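# Reorient a loose object on the upturned robot hand

## Task

An object rests loose on the palm of the robot's upturned right hand. Using that hand alone, rotate the object in place until its orientation in the hand matches the two goal pictures. The hand includes the wrist camera, its post and the arm's final link. If the object touches anything else or leaves the hand, the attempt fails. To finish, the object must stay still for a moment on the palm or fingers, not touching the wrist, camera or post. The palm must face straight up, and no hand motor may read moving or overload or be building toward a shutdown; a motor that was off from the start is exempt. Then declare completion. The hand is opened automatically at that point, and the object must still sit correctly on the open hand, so anything held in place only by the fingers gripping does not count.

## Robot and tools

Robot: one UR-type six-joint arm carrying a sixteen-motor right hand with index, middle, ring and thumb. There is a single arm, so every command has one row for it. Cameras: cam_high (504x504), cam_low (504x504) and cam_wrist (616x616, fisheye), returned in that order.

Frames. Scene frame: origin on the table top beneath the arm base, +z up, +y to the left when facing along +x. Results report positions in metres and orientation as a wxyz quaternion in this frame. Hand point frame: a point ahead of the palm, where thumb tip meets index and middle tips. Its +z runs along the straightened fingers toward the tips, +x runs across the palm away from the thumb, and +y points out of the palm face. The palm face is at y = -0.062 m. With the fingers straight, the knuckles sit at z = -0.017 m and the tips reach 0.139 m beyond that. Bending moves the tips toward +y. A rigid mast near the wrist on the palm side occupies x +0.05 to +0.10, z -0.16 to -0.11 and y up to +0.06 m; it can collide. Palm facing up means hand-point +y points along scene +z.

execute_actions(actions): a list of actions run one after another. Each action is a table of 1 to 15 rows, one row per 1/30 s control step. If there are fewer than 15 rows, the last row repeats for the remaining steps. An empty list moves nothing and only returns state and images.

A row has 24 numbers, all in [-1, 1]:
- 1 to 6: dx, dy, dz, rx, ry, rz. These are offsets in the hand point's own axes from the hand point's measured pose at the start of that action, not from the previous row. For the first action of a call, that start pose is the last pose reported in this scene. Scale: 1.0 equals 0.6 m of translation or 180 degrees. rx, ry, rz form a single rotation vector.
- 7 to 22: absolute goal angles for the hinges, in this order: index_mcp, index_abd, index_pip, index_dip, middle_mcp, middle_abd, middle_pip, middle_dip, ring_mcp, ring_abd, ring_pip, ring_dip, thumb_cmc, thumb_axl, thumb_mcp, thumb_ipl. Each value maps linearly between the hinge's two stops. Brackets give degrees at +1, degrees at -1, and the value for straight. Fingers: _mcp bends the knuckle toward the palm as the value falls (-18, +128; +0.75); _abd swings the finger sideways away from the thumb (-60, +60; +0.00); _pip (-29, +108; +0.58); _dip (-21, +117; +0.70). Thumb: thumb_cmc at lower values swings the thumb from beside the palm to in front of it (-20, +120; +0.71). thumb_axl rolls the thumb about its length (-27, +140; +0.68). thumb_mcp (-69, +109; +0.23) and thumb_ipl (-77, +108; +0.17) bend it. With thumb_axl straight, lower values bend the thumb toward +z. At thumb_axl -0.40 they bend it in the direction cmc swings.
- 23: current_limit, the cap for all motors, linear from 0 mA at -1 to 550 mA at +1 with a floor of 11 mA. A low cap also slows a hinge and may leave it unable to lift its finger.
- 24: speed. Set-points travel at (speed+1)/2 of 5.9 rad/s, never below 0.001 of that.
Both start at current_limit +0.4 and speed -0.6, and the last values written stay in effect.

Each step, the commanded pose is clipped to within 100 mm and 16 degrees of the measured pose. The arm lags commands by about 0.17 s. When an action ends, the arm stops at the last clipped pose, so a long move needs further actions.

move(target, speed, stop_force, blocking): drives the hand point along a straight line toward one pose. target is a single 24-number row. Its first six numbers are an offset from the pose in the latest result that shows one. The hand numbers are sent at the start. speed is the path's top speed in m/s, from 0.002 to 0.5 (default 0.25); rotation is capped at twice that in rad/s. The path lasts 0.5 to 10 s and does not avoid obstacles. stop_force (9 to 40 N, optional) ends the path once the wrist sensor shows that much extra push against the motion for two steps; the arm then backs off two steps and holds. It is unreliable for moves that rotate, is refused during the first 0.2 s, and should be left out when moving away from a contact. blocking=false returns after 0.5 s while the arm keeps moving; poll with wait(0). It cannot be combined with stop_force.

wait(seconds, 0 to 10) lets time run with the last command held. stop brakes a running move. zoom_image(camera, region=[x0,y0,x1,y1] in pixels, at most 504x504) enlarges part of the latest image. show_instructions displays the goal pictures. read_manual(section="licences") returns the licence texts. finished_scene(scene) ends the scene and reports success; it cannot be undone.

Results contain: the pose and velocities; "Hand target", the pose the controller is steering toward; hand_goal, the written goals (repeating these keeps a grip); hand_measured, on the same scale (repeating these relaxes a grip); hand_current_ma, positive meaning a push toward -1; hand_state, one of moving, goal, blocked or overload; and hand_current_limit and hand_speed. There is also wrist force and torque along the hand-point axes (noisy, offset up to about 4 N, saturating near 50 N), joint torques, step readings (HELD means part of a row was held back), and "pose unreachable" when the clearance check changed the command. A move adds a "move:" line with its ending (done, off_target, moving, held, fault, contact), any limits hit (paced = pose clipped, held = steps blocked) and the distance to target.

Things to avoid:
- A motor at 495 mA or more builds up a counter; after 5 s in total it shuts down for 10 s.
- Joint torque at its load limit, or 150 N of outside force, stops the arm for 10 s and cancels the rest of the call.
- A HAND FAULT or fault line cancels later calls in the same reply.
- Overheating the motors (MOTOR HOT from 70 °C) can end in an over-temperature stop.
- Letting the object touch anything outside the hand, dropping it, or knocking anything off the table.
- Pressing hard or striking things.

Each tool is called after "Call:" as name(argument=value, ...) on one line, values as JSON.

Reference images:

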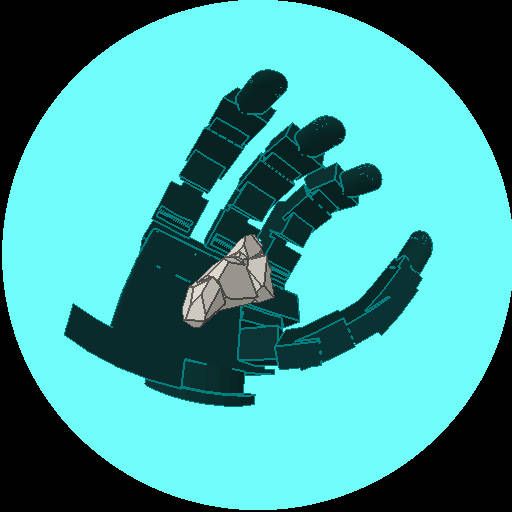

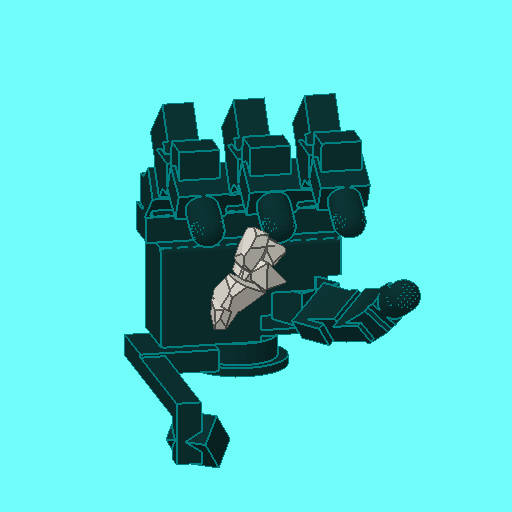

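## Session

Call:
execute_actions(actions=[])

Scene clock: 0.00 s.
end_effector_position=(+0.6136, +0.0569, +0.5017) hand_goal=(+0.046, +0.000, -0.008, +0.280, +0.046, +0.000, -0.008, +0.280, +0.046, +0.000, -0.008, +0.280, -0.104, +0.266, +0.032, -0.018) hand_measured=(+0.062, +0.000, -0.006, +0.282, +0.060, +0.000, -0.006, +0.282, +0.060, +0.000, -0.006, +0.282, -0.092, +0.270, +0.034, -0.016) hand_current_ma=(+84, +0, +13, +12, +80, +0, +13, +13, +80, +0, +13, +12, +67, +25, +13, +11) hand_state=(goal, goal, goal, goal, goal, goal, goal, goal, goal, goal, goal, goal, goal, goal, goal, goal) hand_current_limit=0.40 hand_speed=-0.60 end_effector_quat_wxyz=(+0.497, +0.465, +0.517, +0.519) end_effector_velocity=(-0.000, -0.000, +0.000) end_effector_angular_velocity=(+0.000, -0.000, -0.001)
Joint positions: [-0.144 -1.164  2.187 -4.191 -1.305 -0.023]
Joint velocities: [ 0.    -0.     0.    -0.    -0.001  0.   ]
Joint torques (N m, as the arm reports them, + toward a larger angle): no reading
Wrist force (N, on the end effector, along its own x y z axes, offset not removed): no reading
Wrist torque (N m, same axes, about the end effector's origin, offset not removed): no reading
Hand target: +0.614, +0.057, +0.502; +0.497, +0.465, +0.517, +0.519

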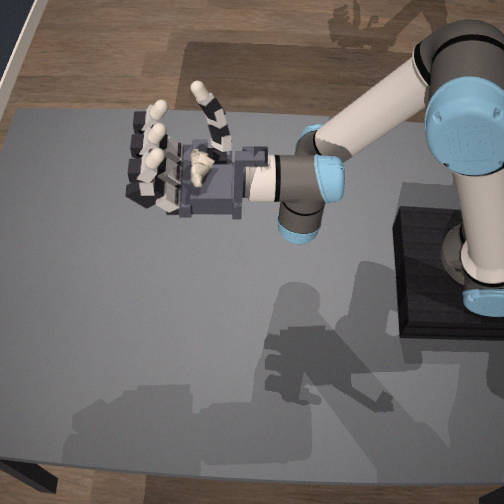

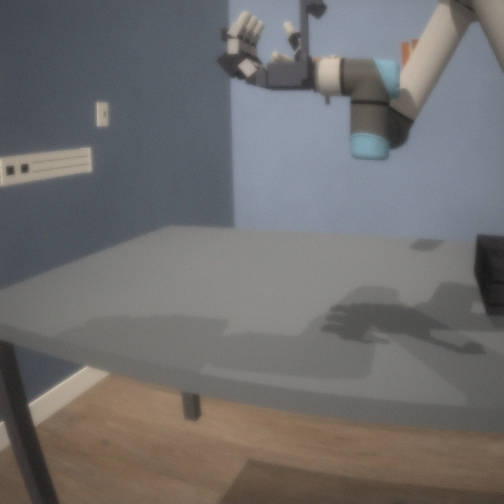

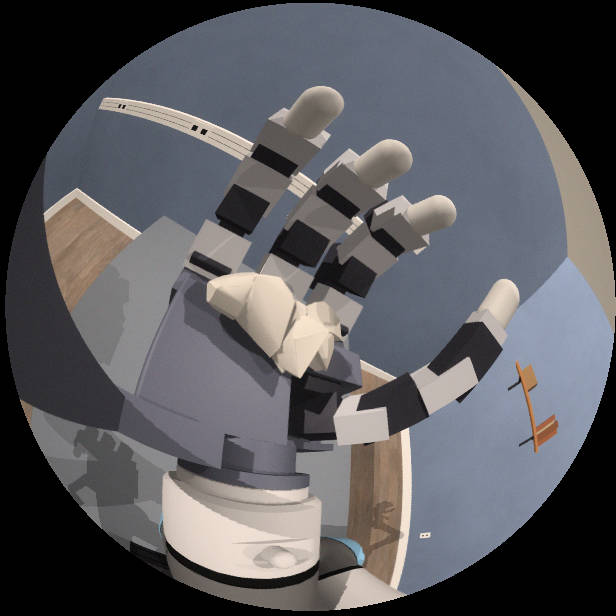

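Call:
zoom_image(camera="cam_wrist", region=[150, 220, 400, 450])

Call:
zoom_image(camera="cam_high", region=[120, 80, 280, 230])

Call:
zoom_image(camera="cam_low", region=[210, 0, 350, 110])

Region (150, 220, 400, 450) of cam_wrist's 616x616 image, scaled by 2.016, with more detail than that image has; it fills the top 464 rows of this view, and the rest is white.

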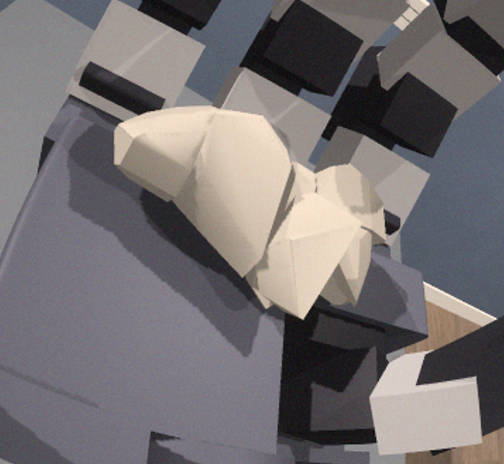

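Region (120, 80, 280, 230) of cam_high's 504x504 image, scaled by 3.150, with more detail than that image has; it fills the top 472 rows of this view, and the rest is white.

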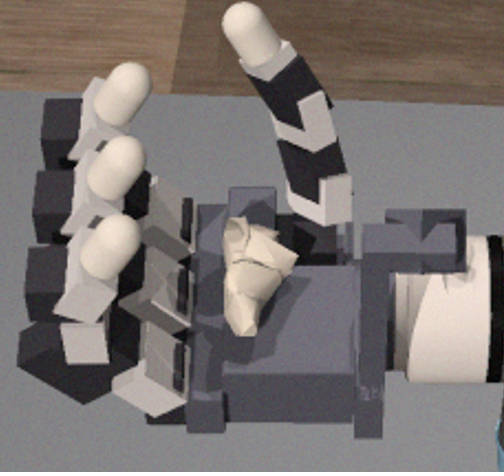

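Region (210, 0, 350, 110) of cam_low's 504x504 image, scaled by 3.600, with more detail than that image has; it fills the top 396 rows of this view, and the rest is white.

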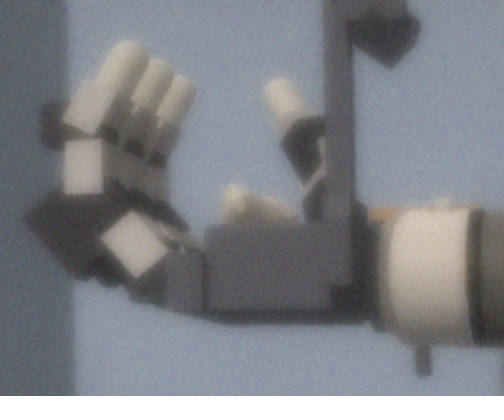

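Call:
execute_actions(actions=[[[0,0,0,0,0,0,0.046,0,0,0.28,0.4,0.3,0.3,0.28,0.4,0.3,-1,-0.9,-0.1,0.266,0.03,-0.02,0.4,0]],[[0,0,0,0,0,0,0.046,0,0,0.28,0.4,0.3,0.3,0.28,0.4,0.3,-1,-0.9,-0.1,0.266,0.03,-0.02,0.4,0]],[[0,0,0,0,0,0,0.046,0,0,0.28,0.4,0.3,0.3,0.28,0.05,0.3,-1,-0.9,-0.1,0.266,0.03,-0.02,0.4,-0.6]]])

Call:
zoom_image(camera="cam_high", region=[120, 80, 280, 230])

Scene clock: 25.97 s.
end_effector_position=(+0.6136, +0.0569, +0.5017) hand_goal=(+0.046, +0.000, +0.000, +0.280, +0.400, +0.300, +0.300, +0.280, +0.050, +0.300, -1.000, -0.900, -0.100, +0.266, +0.030, -0.020) hand_measured=(+0.062, +0.000, -0.002, +0.282, +0.408, +0.298, +0.300, +0.282, +0.098, +0.298, -0.974, -0.692, -0.092, +0.270, +0.032, -0.018) hand_current_ma=(+82, +0, -14, +12, +43, -11, -3, +12, +123, +0, +156, +318, +44, +25, +14, +11) hand_state=(goal, goal, goal, goal, goal, goal, goal, goal, moving, moving, moving, moving, goal, goal, goal, goal) hand_current_limit=0.40 hand_speed=-0.60 end_effector_quat_wxyz=(+0.497, +0.465, +0.517, +0.519) end_effector_velocity=(+0.000, -0.000, -0.001) end_effector_angular_velocity=(+0.001, +0.004, +0.000)
Joint positions: [-0.144 -1.164  2.187 -4.191 -1.305 -0.023]
Joint velocities: [0.    0.001 0.002 0.001 0.    0.   ]
Joint torques (N m, as the arm reports them, + toward a larger angle): [  7.41 -29.9   -1.43  -2.64  -1.86  -2.59]
Wrist force (N, on the end effector, along its own x y z axes, offset not removed): [0.1 0.5 -1.9]
Wrist torque (N m, same axes, about the end effector's origin, offset not removed): [0.08 0.00 -0.01]
Hand target: +0.614, +0.057, +0.502; +0.497, +0.465, +0.517, +0.519
Off the commanded pose: 0.000 m, 0 deg.
Step readings (end_effector_position; steps 1 to 15: 1st action; 16 to 30: 2nd action; 31 to 45: 3rd action):
0: (+0.6136, +0.0569, +0.5017)
1: (+0.6136, +0.0569, +0.5017)
2: (+0.6136, +0.0569, +0.5017)
4: (+0.6136, +0.0569, +0.5017)
8: (+0.6136, +0.0569, +0.5017)
15: (+0.6136, +0.0569, +0.5017)
16: (+0.6136, +0.0569, +0.5017)
17: (+0.6136, +0.0569, +0.5017)
19: (+0.6136, +0.0569, +0.5017)
23: (+0.6136, +0.0569, +0.5017)
30: (+0.6136, +0.0569, +0.5017)
31: (+0.6136, +0.0569, +0.5017)
32: (+0.6136, +0.0569, +0.5017)
34: (+0.6136, +0.0569, +0.5017)
38: (+0.6136, +0.0569, +0.5017)
45: end_effector_position above

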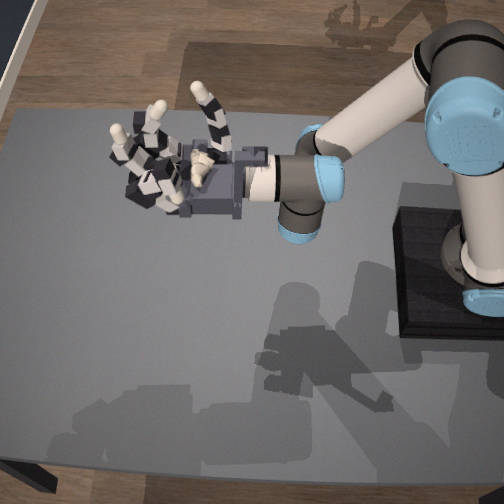

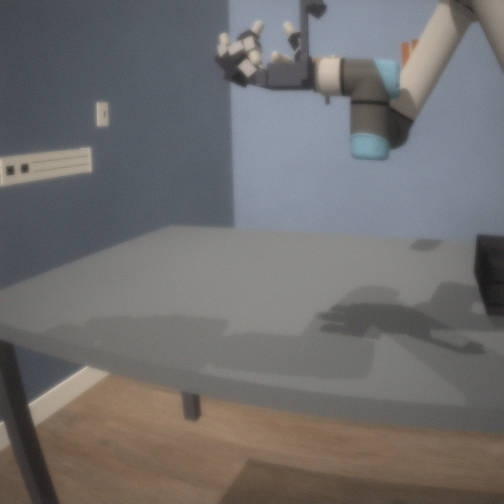

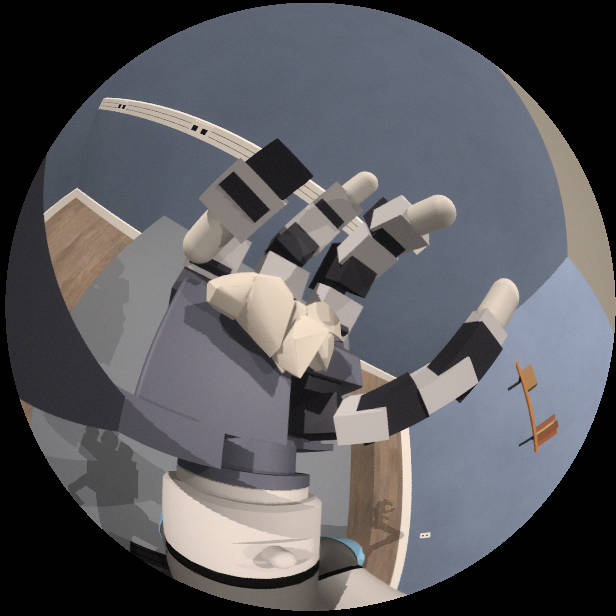

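Region (120, 80, 280, 230) of cam_high's 504x504 image, scaled by 3.150, with more detail than that image has; it fills the top 472 rows of this view, and the rest is white.

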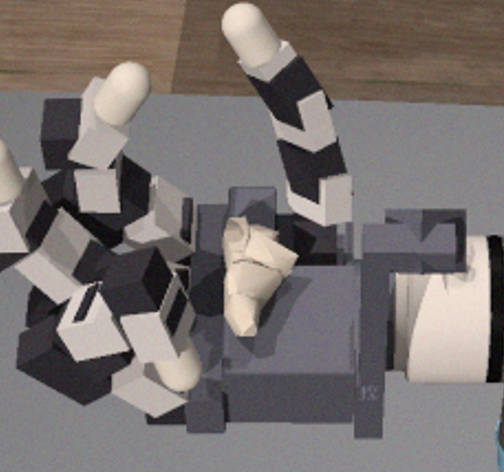

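Abduction reverses when curled.

Call:
execute_actions(actions=[[[0,0,0,0,0,0,0.046,0,0,0.28,0.4,0,0.3,0.28,0.1,-0.6,-1,-0.7,-0.1,0.266,0.03,-0.02,0.4,0]],[[0,0,0,0,0,0,0.046,0,0,0.28,0.4,0,0.3,0.28,-0.2,-0.6,-1,-0.7,-0.1,0.266,0.03,-0.02,0.4,-0.7]],[[0,0,0,0,0,0,0.046,0,0,0.28,0.4,0,0.3,0.28,-0.4,-0.6,-1,-0.5,-0.1,0.266,0.03,-0.02,0.4,-0.7]]])

Call:
zoom_image(camera="cam_high", region=[120, 80, 280, 230])

Scene clock: 36.37 s.
end_effector_position=(+0.6136, +0.0569, +0.5017) hand_goal=(+0.046, +0.000, +0.000, +0.280, +0.400, +0.000, +0.300, +0.280, -0.400, -0.600, -1.000, -0.500, -0.100, +0.266, +0.030, -0.020) hand_measured=(+0.062, +0.000, -0.002, +0.282, +0.408, +0.002, +0.300, +0.282, -0.264, -0.310, -0.986, -0.634, -0.092, +0.270, +0.032, -0.018) hand_current_ma=(+82, +0, -14, +12, +44, +13, -2, +12, +385, +385, +75, -385, +44, +25, +14, +11) hand_state=(goal, goal, goal, goal, goal, goal, goal, goal, blocked, blocked, goal, blocked, goal, goal, goal, goal) hand_current_limit=0.40 hand_speed=-0.70 end_effector_quat_wxyz=(+0.497, +0.465, +0.517, +0.519) end_effector_velocity=(-0.000, +0.000, +0.000) end_effector_angular_velocity=(+0.000, +0.000, +0.001)
Joint positions: [-0.144 -1.164  2.187 -4.191 -1.305 -0.023]
Joint velocities: [ 0.    -0.001  0.001  0.001  0.    -0.   ]
Joint torques (N m, as the arm reports them, + toward a larger angle): [  9.34 -30.93  -0.5   -3.15  -2.04  -2.61]
Wrist force (N, on the end effector, along its own x y z axes, offset not removed): [0.8 1.2 -0.6]
Wrist torque (N m, same axes, about the end effector's origin, offset not removed): [0.10 -0.16 0.01]
Hand target: +0.614, +0.057, +0.502; +0.497, +0.465, +0.517, +0.519
Off the commanded pose: 0.000 m, 0 deg.
Step readings (end_effector_position; steps 1 to 15: 1st action; 16 to 30: 2nd action; 31 to 45: 3rd action):
0: (+0.6136, +0.0569, +0.5017)
1: (+0.6136, +0.0569, +0.5017)
2: (+0.6136, +0.0569, +0.5017)
4: (+0.6136, +0.0569, +0.5017)
8: (+0.6136, +0.0569, +0.5017)
15: (+0.6136, +0.0569, +0.5017)
16: (+0.6136, +0.0569, +0.5017)
17: (+0.6136, +0.0569, +0.5017)
19: (+0.6136, +0.0569, +0.5017)
23: (+0.6136, +0.0569, +0.5017)
30: (+0.6136, +0.0569, +0.5017)
31: (+0.6136, +0.0569, +0.5017)
32: (+0.6136, +0.0569, +0.5017)
34: (+0.6136, +0.0569, +0.5017)
38: (+0.6136, +0.0569, +0.5017)
45: end_effector_position above

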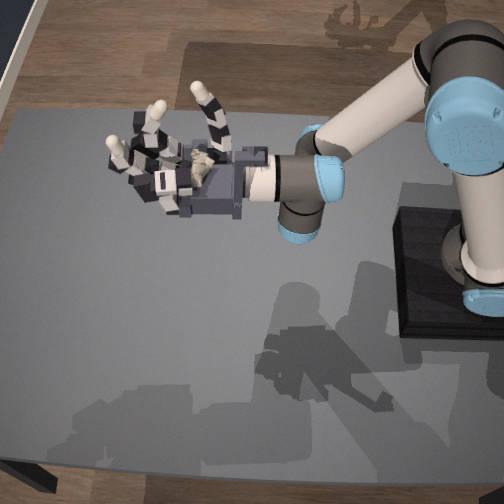

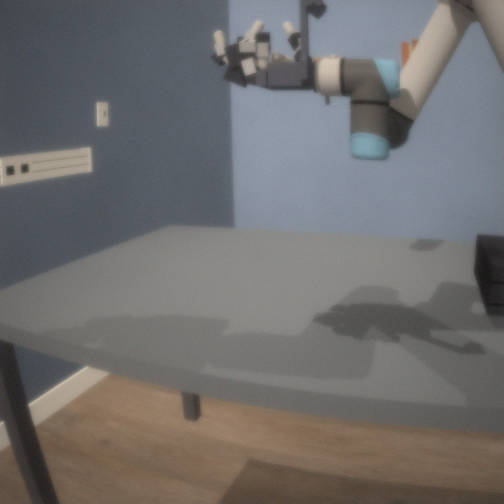

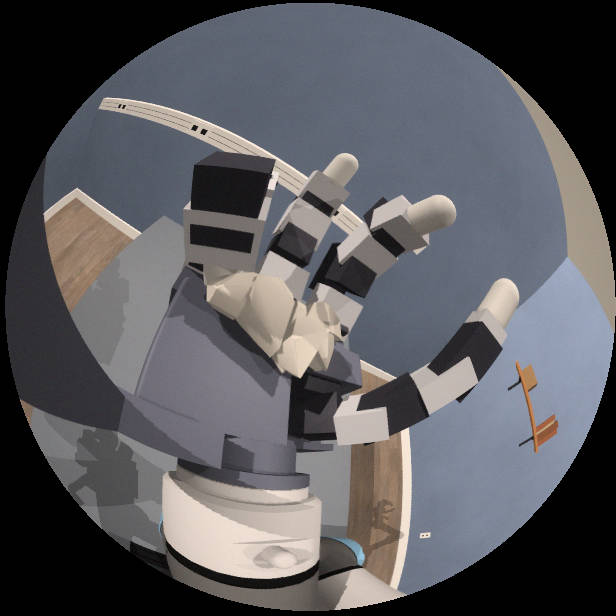

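Region (120, 80, 280, 230) of cam_high's 504x504 image, scaled by 3.150, with more detail than that image has; it fills the top 472 rows of this view, and the rest is white.

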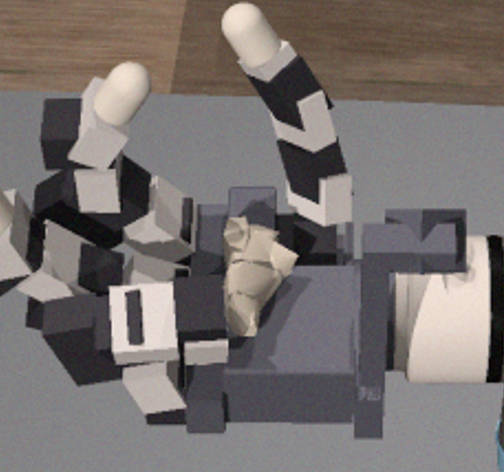

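Call:
execute_actions(actions=[[[0,0,0,0,0,0,0.046,0,0,0.28,0.7,0,0.3,0.28,-0.17,-0.55,-1,-0.4,-0.1,0.266,0.03,-0.02,0.4,-0.7]],[[0,0,0,0,0,0,0.046,0,0,0.28,0.7,0,0.3,0.28,-0.27,-0.6,-1,-0.1,-0.1,0.266,0.03,-0.02,0.4,-0.7]],[[0,0,0,0,0,0,0.046,0,0,0.28,0.7,0,0.3,0.28,-0.4,-0.6,-1,0.2,-0.1,0.266,0.03,-0.02,0.4,-0.7]]])

Call:
zoom_image(camera="cam_high", region=[120, 80, 280, 230])

Scene clock: 48.53 s.
end_effector_position=(+0.6136, +0.0569, +0.5017) hand_goal=(+0.046, +0.000, +0.000, +0.280, +0.700, +0.000, +0.300, +0.280, -0.400, -0.600, -1.000, +0.200, -0.100, +0.266, +0.030, -0.020) hand_measured=(+0.062, +0.000, -0.002, +0.282, +0.710, +0.002, +0.300, +0.282, -0.184, -0.574, -1.000, -0.524, -0.092, +0.270, +0.032, -0.018) hand_current_ma=(+82, +0, -14, +12, +51, +13, +2, +12, +385, +119, -1, -385, +44, +25, +14, +11) hand_state=(goal, goal, goal, goal, goal, goal, goal, goal, blocked, blocked, goal, blocked, goal, goal, goal, goal) hand_current_limit=0.40 hand_speed=-0.70 end_effector_quat_wxyz=(+0.497, +0.465, +0.517, +0.519) end_effector_velocity=(+0.000, -0.000, +0.000) end_effector_angular_velocity=(-0.000, -0.000, +0.000)
Joint positions: [-0.144 -1.164  2.187 -4.191 -1.305 -0.023]
Joint velocities: [-0.    -0.    -0.     0.     0.001 -0.   ]
Joint torques (N m, as the arm reports them, + toward a larger angle): [  8.29 -29.08  -1.55  -3.6   -1.82  -2.54]
Wrist force (N, on the end effector, along its own x y z axes, offset not removed): [-1.5 0.1 0.7]
Wrist torque (N m, same axes, about the end effector's origin, offset not removed): [-0.30 0.17 -0.31]
Hand target: +0.614, +0.057, +0.502; +0.497, +0.465, +0.517, +0.519
Off the commanded pose: 0.000 m, 0 deg.
Step readings (end_effector_position; steps 1 to 15: 1st action; 16 to 30: 2nd action; 31 to 45: 3rd action):
0: (+0.6136, +0.0569, +0.5017)
1: (+0.6136, +0.0569, +0.5017)
2: (+0.6136, +0.0569, +0.5017)
4: (+0.6136, +0.0569, +0.5017)
8: (+0.6136, +0.0569, +0.5017)
15: (+0.6136, +0.0569, +0.5017)
16: (+0.6136, +0.0569, +0.5017)
17: (+0.6136, +0.0569, +0.5017)
19: (+0.6136, +0.0569, +0.5017)
23: (+0.6136, +0.0569, +0.5017)
30: (+0.6136, +0.0569, +0.5017)
31: (+0.6136, +0.0569, +0.5017)
32: (+0.6136, +0.0569, +0.5017)
34: (+0.6136, +0.0569, +0.5017)
38: (+0.6136, +0.0569, +0.5017)
45: end_effector_position above

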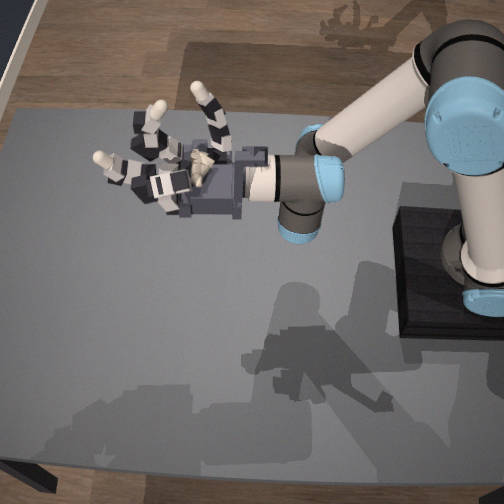

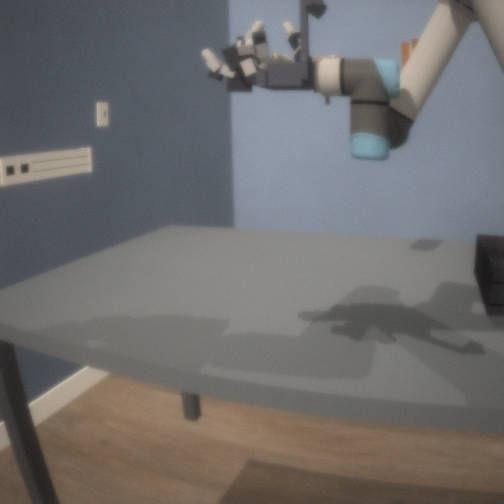

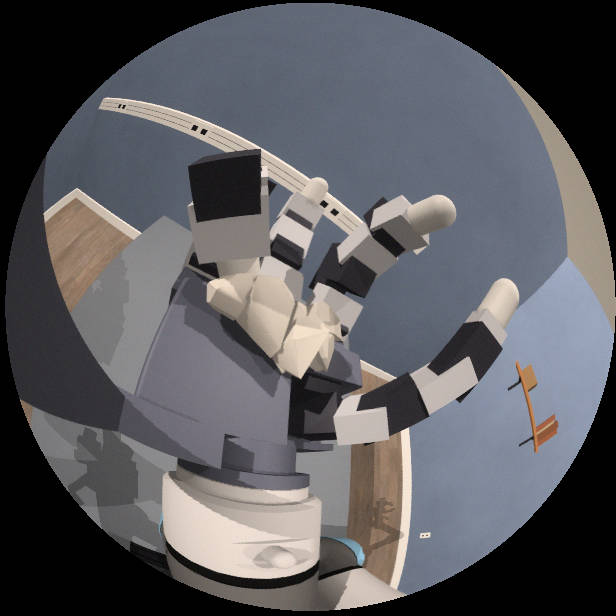

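Region (120, 80, 280, 230) of cam_high's 504x504 image, scaled by 3.150, with more detail than that image has; it fills the top 472 rows of this view, and the rest is white.

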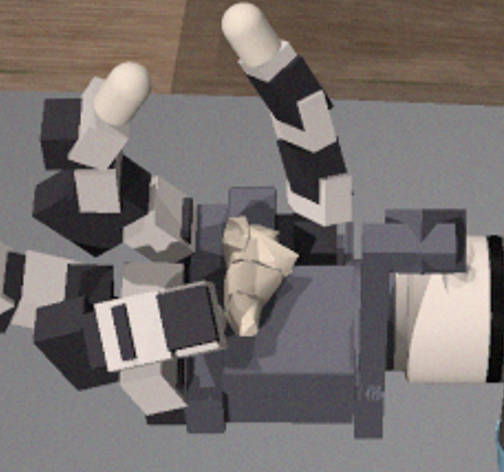

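Call:
execute_actions(actions=[[[0,0,0,0,0,0,0.046,0,0,0.28,0.7,0,0.3,0.28,-0.1,-0.6,-0.8,-0.7,-0.1,0.266,0.03,-0.02,0.4,-0.3]],[[0,0,0,0,0,0,0.046,0,0,0.28,0.7,0,0.3,0.28,-0.27,-0.6,-0.68,-0.68,-0.1,0.266,0.03,-0.02,0.4,-0.75]],[[0,0,0,0,0,0,0.046,0,0,0.28,0.7,0,0.3,0.28,-0.48,-0.6,-0.55,-0.4,-0.1,0.266,0.03,-0.02,0.4,-0.75]]])

Call:
zoom_image(camera="cam_high", region=[120, 80, 280, 230])

Scene clock: 62.33 s.
end_effector_position=(+0.6136, +0.0569, +0.5017) hand_goal=(+0.046, +0.000, +0.000, +0.280, +0.700, +0.000, +0.300, +0.280, -0.480, -0.600, -0.550, -0.400, -0.100, +0.266, +0.030, -0.020) hand_measured=(+0.062, +0.000, -0.002, +0.282, +0.710, +0.002, +0.300, +0.282, -0.478, -0.598, -0.556, -0.430, -0.092, +0.270, +0.032, -0.018) hand_current_ma=(+82, +0, -14, +12, +51, +13, +2, +12, +0, +7, -35, -25, +44, +25, +14, +11) hand_state=(goal, goal, goal, goal, goal, goal, goal, goal, moving, goal, goal, moving, goal, goal, goal, goal) hand_current_limit=0.40 hand_speed=-0.75 end_effector_quat_wxyz=(+0.497, +0.465, +0.517, +0.519) end_effector_velocity=(+0.000, +0.000, -0.000) end_effector_angular_velocity=(+0.000, +0.001, +0.001)
Joint positions: [-0.144 -1.164  2.187 -4.191 -1.305 -0.023]
Joint velocities: [ 0.     0.001  0.    -0.     0.001 -0.   ]
Joint torques (N m, as the arm reports them, + toward a larger angle): [  8.84 -29.89  -2.59  -2.99  -1.88  -2.47]
Wrist force (N, on the end effector, along its own x y z axes, offset not removed): [-0.2 -0.2 -1.2]
Wrist torque (N m, same axes, about the end effector's origin, offset not removed): [-0.17 0.00 -0.09]
Hand target: +0.614, +0.057, +0.502; +0.497, +0.465, +0.517, +0.519
Off the commanded pose: 0.000 m, 0 deg.
Step readings (end_effector_position; steps 1 to 15: 1st action; 16 to 30: 2nd action; 31 to 45: 3rd action):
0: (+0.6136, +0.0569, +0.5017)
1: (+0.6136, +0.0569, +0.5017)
2: (+0.6136, +0.0569, +0.5017)
4: (+0.6136, +0.0569, +0.5017)
8: (+0.6136, +0.0569, +0.5017)
15: (+0.6136, +0.0569, +0.5017)
16: (+0.6136, +0.0569, +0.5017)
17: (+0.6136, +0.0569, +0.5017)
19: (+0.6136, +0.0569, +0.5017)
23: (+0.6136, +0.0569, +0.5017)
30: (+0.6136, +0.0569, +0.5017)
31: (+0.6136, +0.0569, +0.5017)
32: (+0.6136, +0.0569, +0.5017)
34: (+0.6136, +0.0569, +0.5017)
38: (+0.6136, +0.0569, +0.5017)
45: end_effector_position above

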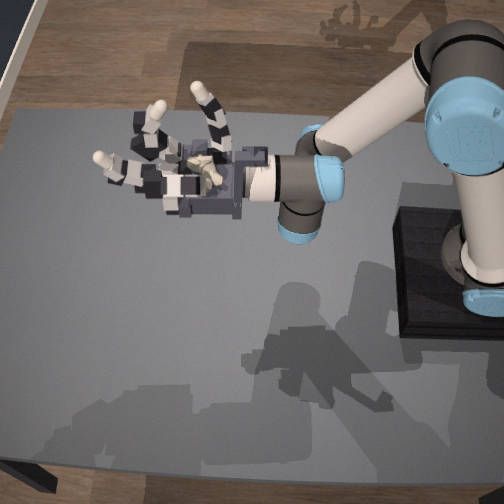

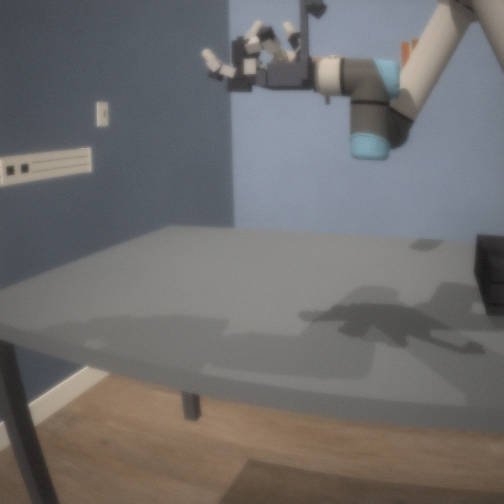

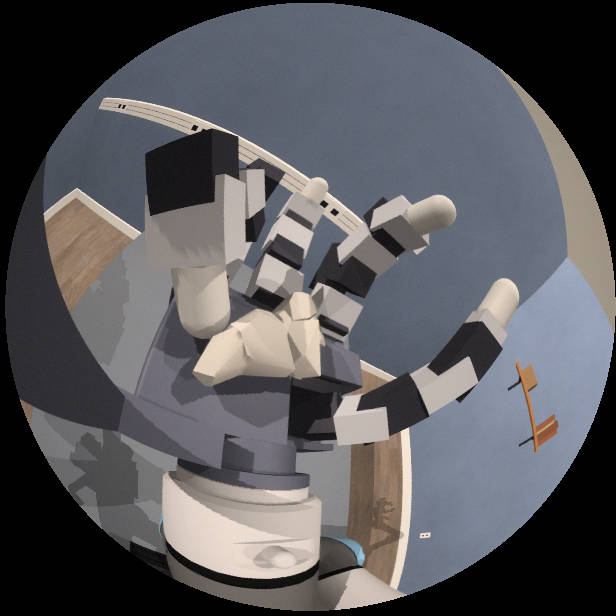

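Region (120, 80, 280, 230) of cam_high's 504x504 image, scaled by 3.150, with more detail than that image has; it fills the top 472 rows of this view, and the rest is white.

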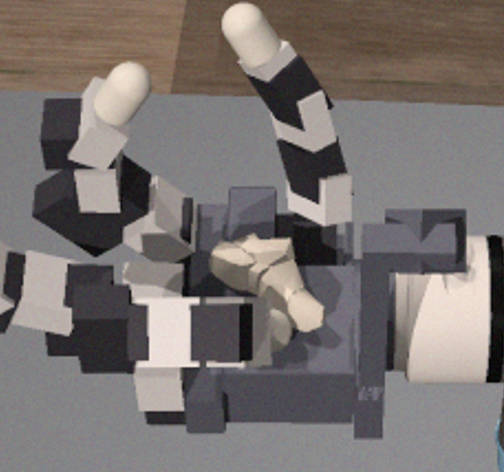

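Call:
execute_actions(actions=[[[0,0,0,0,0,0,0.046,0,0,0.28,0.7,0,0.3,0.28,-0.66,-0.8,-0.6,-0.2,-0.1,0.266,0.03,-0.02,0.4,-0.8]],[[0,0,0,0,0,0,0.046,0,0,0.28,0.7,0,0.3,0.28,-0.74,-0.9,-0.7,-0.1,-0.1,0.266,0.03,-0.02,0.4,-0.8]]])

Call:
zoom_image(camera="cam_high", region=[120, 80, 280, 230])

Scene clock: 76.00 s.
end_effector_position=(+0.6136, +0.0569, +0.5017) hand_goal=(+0.046, +0.000, +0.000, +0.280, +0.700, +0.000, +0.300, +0.280, -0.740, -0.900, -0.700, -0.100, -0.100, +0.266, +0.030, -0.020) hand_measured=(+0.062, +0.000, -0.002, +0.282, +0.710, +0.002, +0.300, +0.282, -0.550, -0.898, -0.652, -0.104, -0.092, +0.270, +0.032, -0.018) hand_current_ma=(+82, +0, -14, +12, +51, +13, +2, +12, +385, +6, +238, -19, +44, +25, +14, +11) hand_state=(goal, goal, goal, goal, goal, goal, goal, goal, blocked, goal, blocked, goal, goal, goal, goal, goal) hand_current_limit=0.40 hand_speed=-0.80 end_effector_quat_wxyz=(+0.497, +0.465, +0.517, +0.519) end_effector_velocity=(-0.000, -0.000, +0.002) end_effector_angular_velocity=(-0.001, -0.004, -0.001)
Joint positions: [-0.144 -1.164  2.187 -4.191 -1.305 -0.023]
Joint velocities: [ 0.    -0.001 -0.002 -0.001 -0.001  0.   ]
Joint torques (N m, as the arm reports them, + toward a larger angle): [  6.92 -27.79  -2.15  -2.85  -1.7   -2.33]
Wrist force (N, on the end effector, along its own x y z axes, offset not removed): [0.0 -0.2 -3.2]
Wrist torque (N m, same axes, about the end effector's origin, offset not removed): [0.12 0.21 -0.14]
Hand target: +0.614, +0.057, +0.502; +0.497, +0.465, +0.517, +0.519
Off the commanded pose: 0.000 m, 0 deg.
Step readings (end_effector_position; steps 1 to 15: 1st action; 16 to 30: 2nd action):
0: (+0.6136, +0.0569, +0.5017)
1: (+0.6136, +0.0569, +0.5017)
2: (+0.6136, +0.0569, +0.5017)
4: (+0.6136, +0.0569, +0.5017)
8: (+0.6136, +0.0569, +0.5017)
15: (+0.6136, +0.0569, +0.5017)
16: (+0.6136, +0.0569, +0.5017)
17: (+0.6136, +0.0569, +0.5017)
19: (+0.6136, +0.0569, +0.5017)
23: (+0.6136, +0.0569, +0.5017)
30: end_effector_position above

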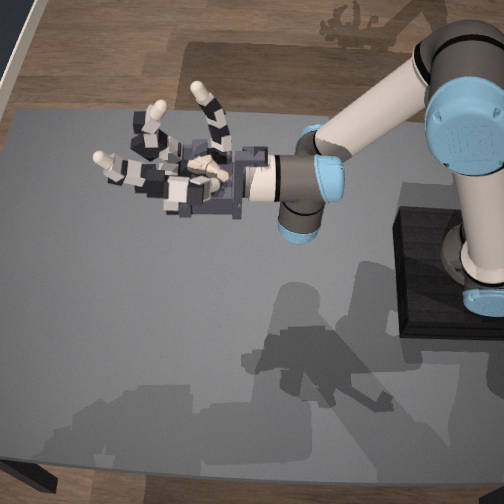

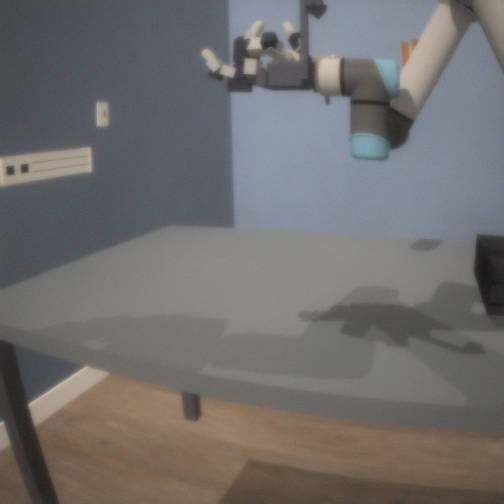

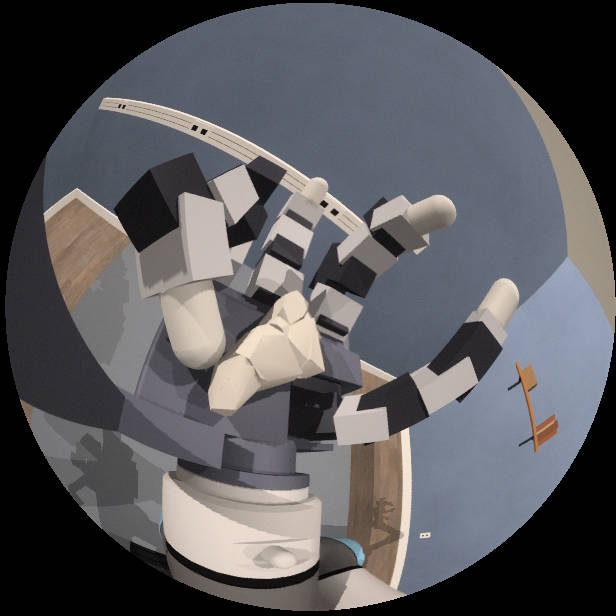

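Region (120, 80, 280, 230) of cam_high's 504x504 image, scaled by 3.150, with more detail than that image has; it fills the top 472 rows of this view, and the rest is white.

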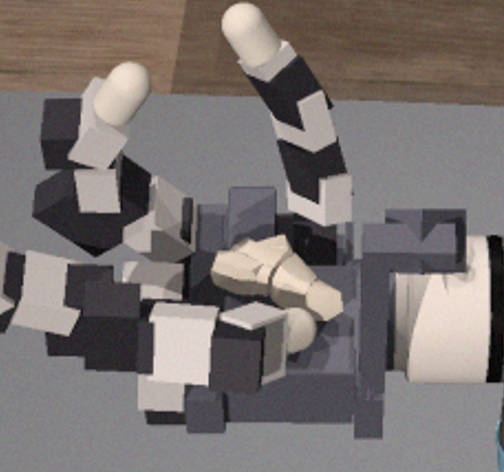

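Call:
execute_actions(actions=[[[0,0,0,0.0105,0,0.01,0.046,0,0,0.28,0.7,0,0.3,0.28,-0.3,-0.9,-0.4,-0.1,-0.1,0.266,0.03,-0.02,0.4,-0.4]],[[0,0,0,0,0,0,0.046,0,0,0.28,0.7,0,0.3,0.28,0,-0.9,-0.4,-0.1,-0.1,0.266,0.03,-0.02,0.4,-0.4]]])

Call:
wait(seconds=1)

Scene clock: 84.40 s.
end_effector_position=(+0.6136, +0.0569, +0.5017) hand_goal=(+0.046, +0.000, +0.000, +0.280, +0.700, +0.000, +0.300, +0.280, +0.000, -0.900, -0.400, -0.100, -0.100, +0.266, +0.030, -0.020) hand_measured=(+0.060, +0.000, -0.002, +0.282, +0.710, +0.002, +0.300, +0.282, +0.000, -0.900, -0.404, -0.102, -0.092, +0.270, +0.032, -0.018) hand_current_ma=(+79, +0, -14, +12, +54, +13, +2, +12, +8, +2, -22, -17, +44, +24, +14, +11) hand_state=(goal, goal, goal, goal, goal, goal, goal, goal, moving, goal, goal, goal, goal, goal, goal, goal) hand_current_limit=0.40 hand_speed=-0.40 end_effector_quat_wxyz=(+0.482, +0.481, +0.518, +0.518) end_effector_velocity=(+0.001, -0.001, -0.001) end_effector_angular_velocity=(-0.001, +0.003, -0.001)
Joint positions: [-0.139 -1.193  2.2   -4.142 -1.31  -0.001]
Joint velocities: [-0.001  0.001  0.     0.001  0.    -0.001]
Joint torques (N m, as the arm reports them, + toward a larger angle): [  2.69 -16.48 -17.9   -3.84  -0.31  -2.71]
Wrist force (N, on the end effector, along its own x y z axes, offset not removed): [0.3 0.4 -1.0]
Wrist torque (N m, same axes, about the end effector's origin, offset not removed): [-0.04 0.02 -0.06]
Hand target: +0.614, +0.057, +0.502; +0.482, +0.481, +0.518, +0.518
Off the commanded pose: 0.000 m, 0 deg.
Step readings (end_effector_position; steps 1 to 15: 1st action; 16 to 30: 2nd action):
0: (+0.6136, +0.0569, +0.5017)
1: (+0.6136, +0.0569, +0.5017)
2: (+0.6135, +0.0570, +0.5017)
4: (+0.6134, +0.0570, +0.5017)
8: (+0.6135, +0.0569, +0.5017)
15: (+0.6136, +0.0569, +0.5017)
16: (+0.6136, +0.0569, +0.5017)
17: (+0.6136, +0.0569, +0.5017)
19: (+0.6136, +0.0569, +0.5017)
23: (+0.6135, +0.0569, +0.5018)
30: end_effector_position above

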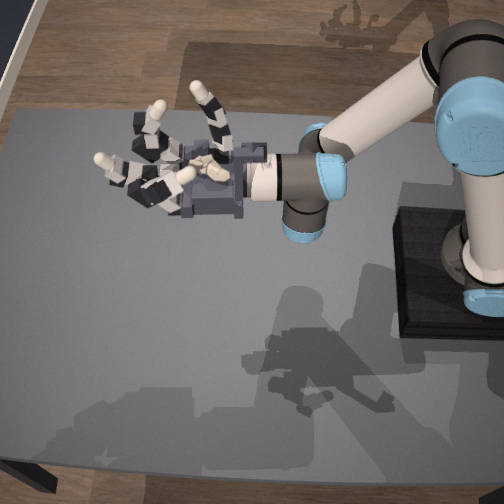

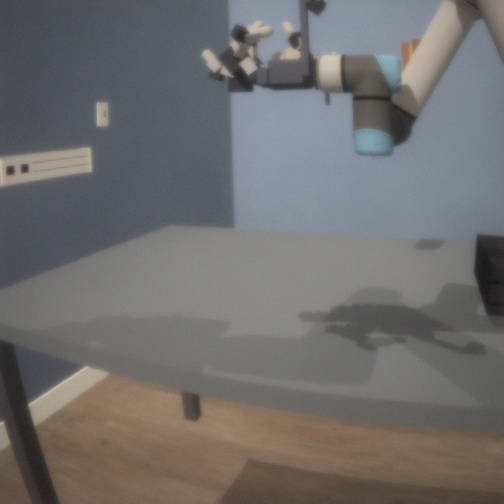

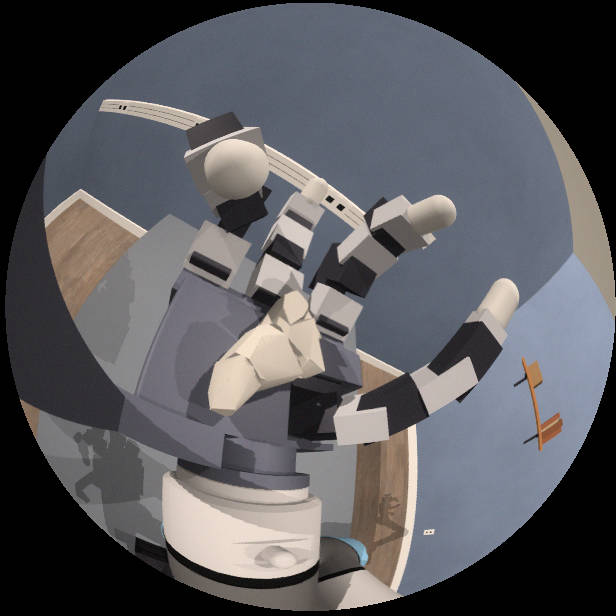

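Scene clock: 85.40 s.
end_effector_position=(+0.6136, +0.0569, +0.5017) hand_goal=(+0.046, +0.000, +0.000, +0.280, +0.700, +0.000, +0.300, +0.280, +0.000, -0.900, -0.400, -0.100, -0.100, +0.266, +0.030, -0.020) hand_measured=(+0.060, +0.000, -0.002, +0.282, +0.710, +0.002, +0.300, +0.282, +0.002, -0.900, -0.404, -0.102, -0.092, +0.270, +0.032, -0.018) hand_current_ma=(+79, +0, -14, +12, +54, +13, +2, +12, +6, +2, -22, -17, +44, +24, +14, +11) hand_state=(goal, goal, goal, goal, goal, goal, goal, goal, goal, goal, goal, goal, goal, goal, goal, goal) hand_current_limit=0.40 hand_speed=-0.40 end_effector_quat_wxyz=(+0.482, +0.481, +0.518, +0.518) end_effector_velocity=(+0.000, +0.000, +0.001) end_effector_angular_velocity=(-0.001, -0.002, +0.001)
Joint positions: [-0.139 -1.193  2.2   -4.142 -1.31  -0.001]
Joint velocities: [-0.    -0.001 -0.002  0.001  0.001 -0.   ]
Joint torques (N m, as the arm reports them, + toward a larger angle): [ -8.78 -17.55 -25.75  -3.96   2.23  -2.69]
Wrist force (N, on the end effector, along its own x y z axes, offset not removed): [-0.5 0.5 -0.1]
Wrist torque (N m, same axes, about the end effector's origin, offset not removed): [-0.13 0.09 -0.19]
Hand target: +0.614, +0.057, +0.502; +0.482, +0.481, +0.518, +0.518
Off the commanded pose: 0.000 m, 0 deg.
wait: 1.00 s; at rest by 0.17 s

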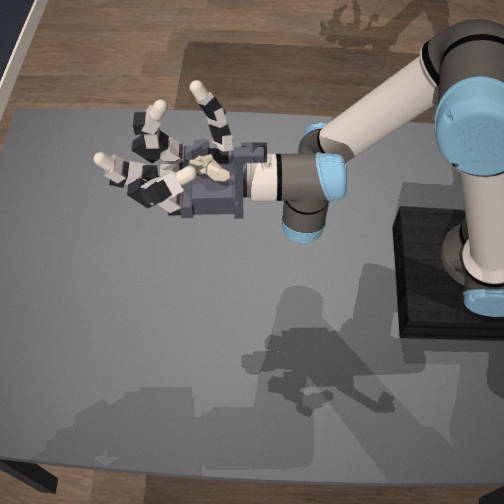

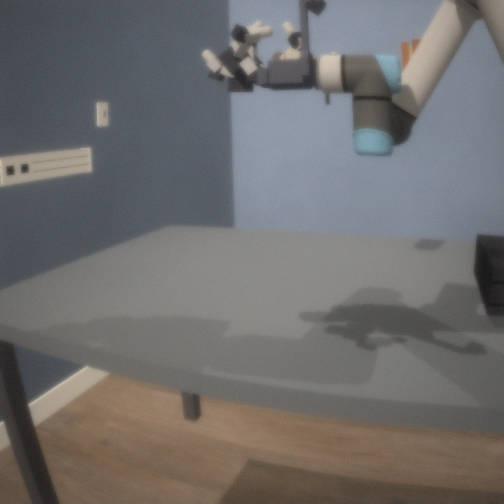

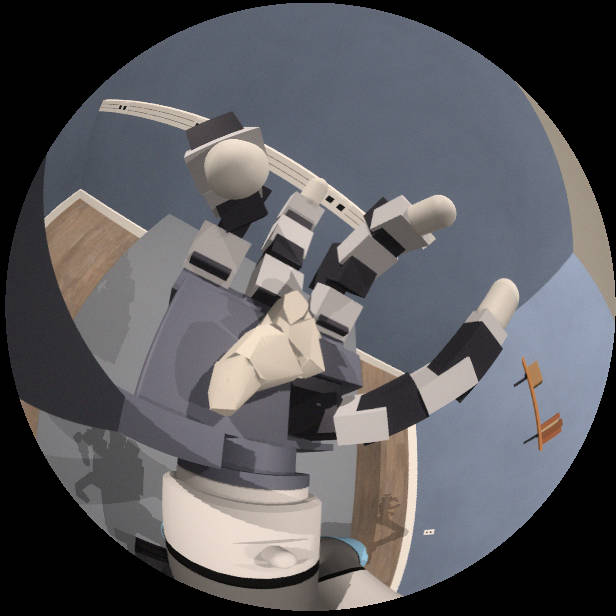

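Call:
finished_scene(scene=1)

The scene is finished: the task was done.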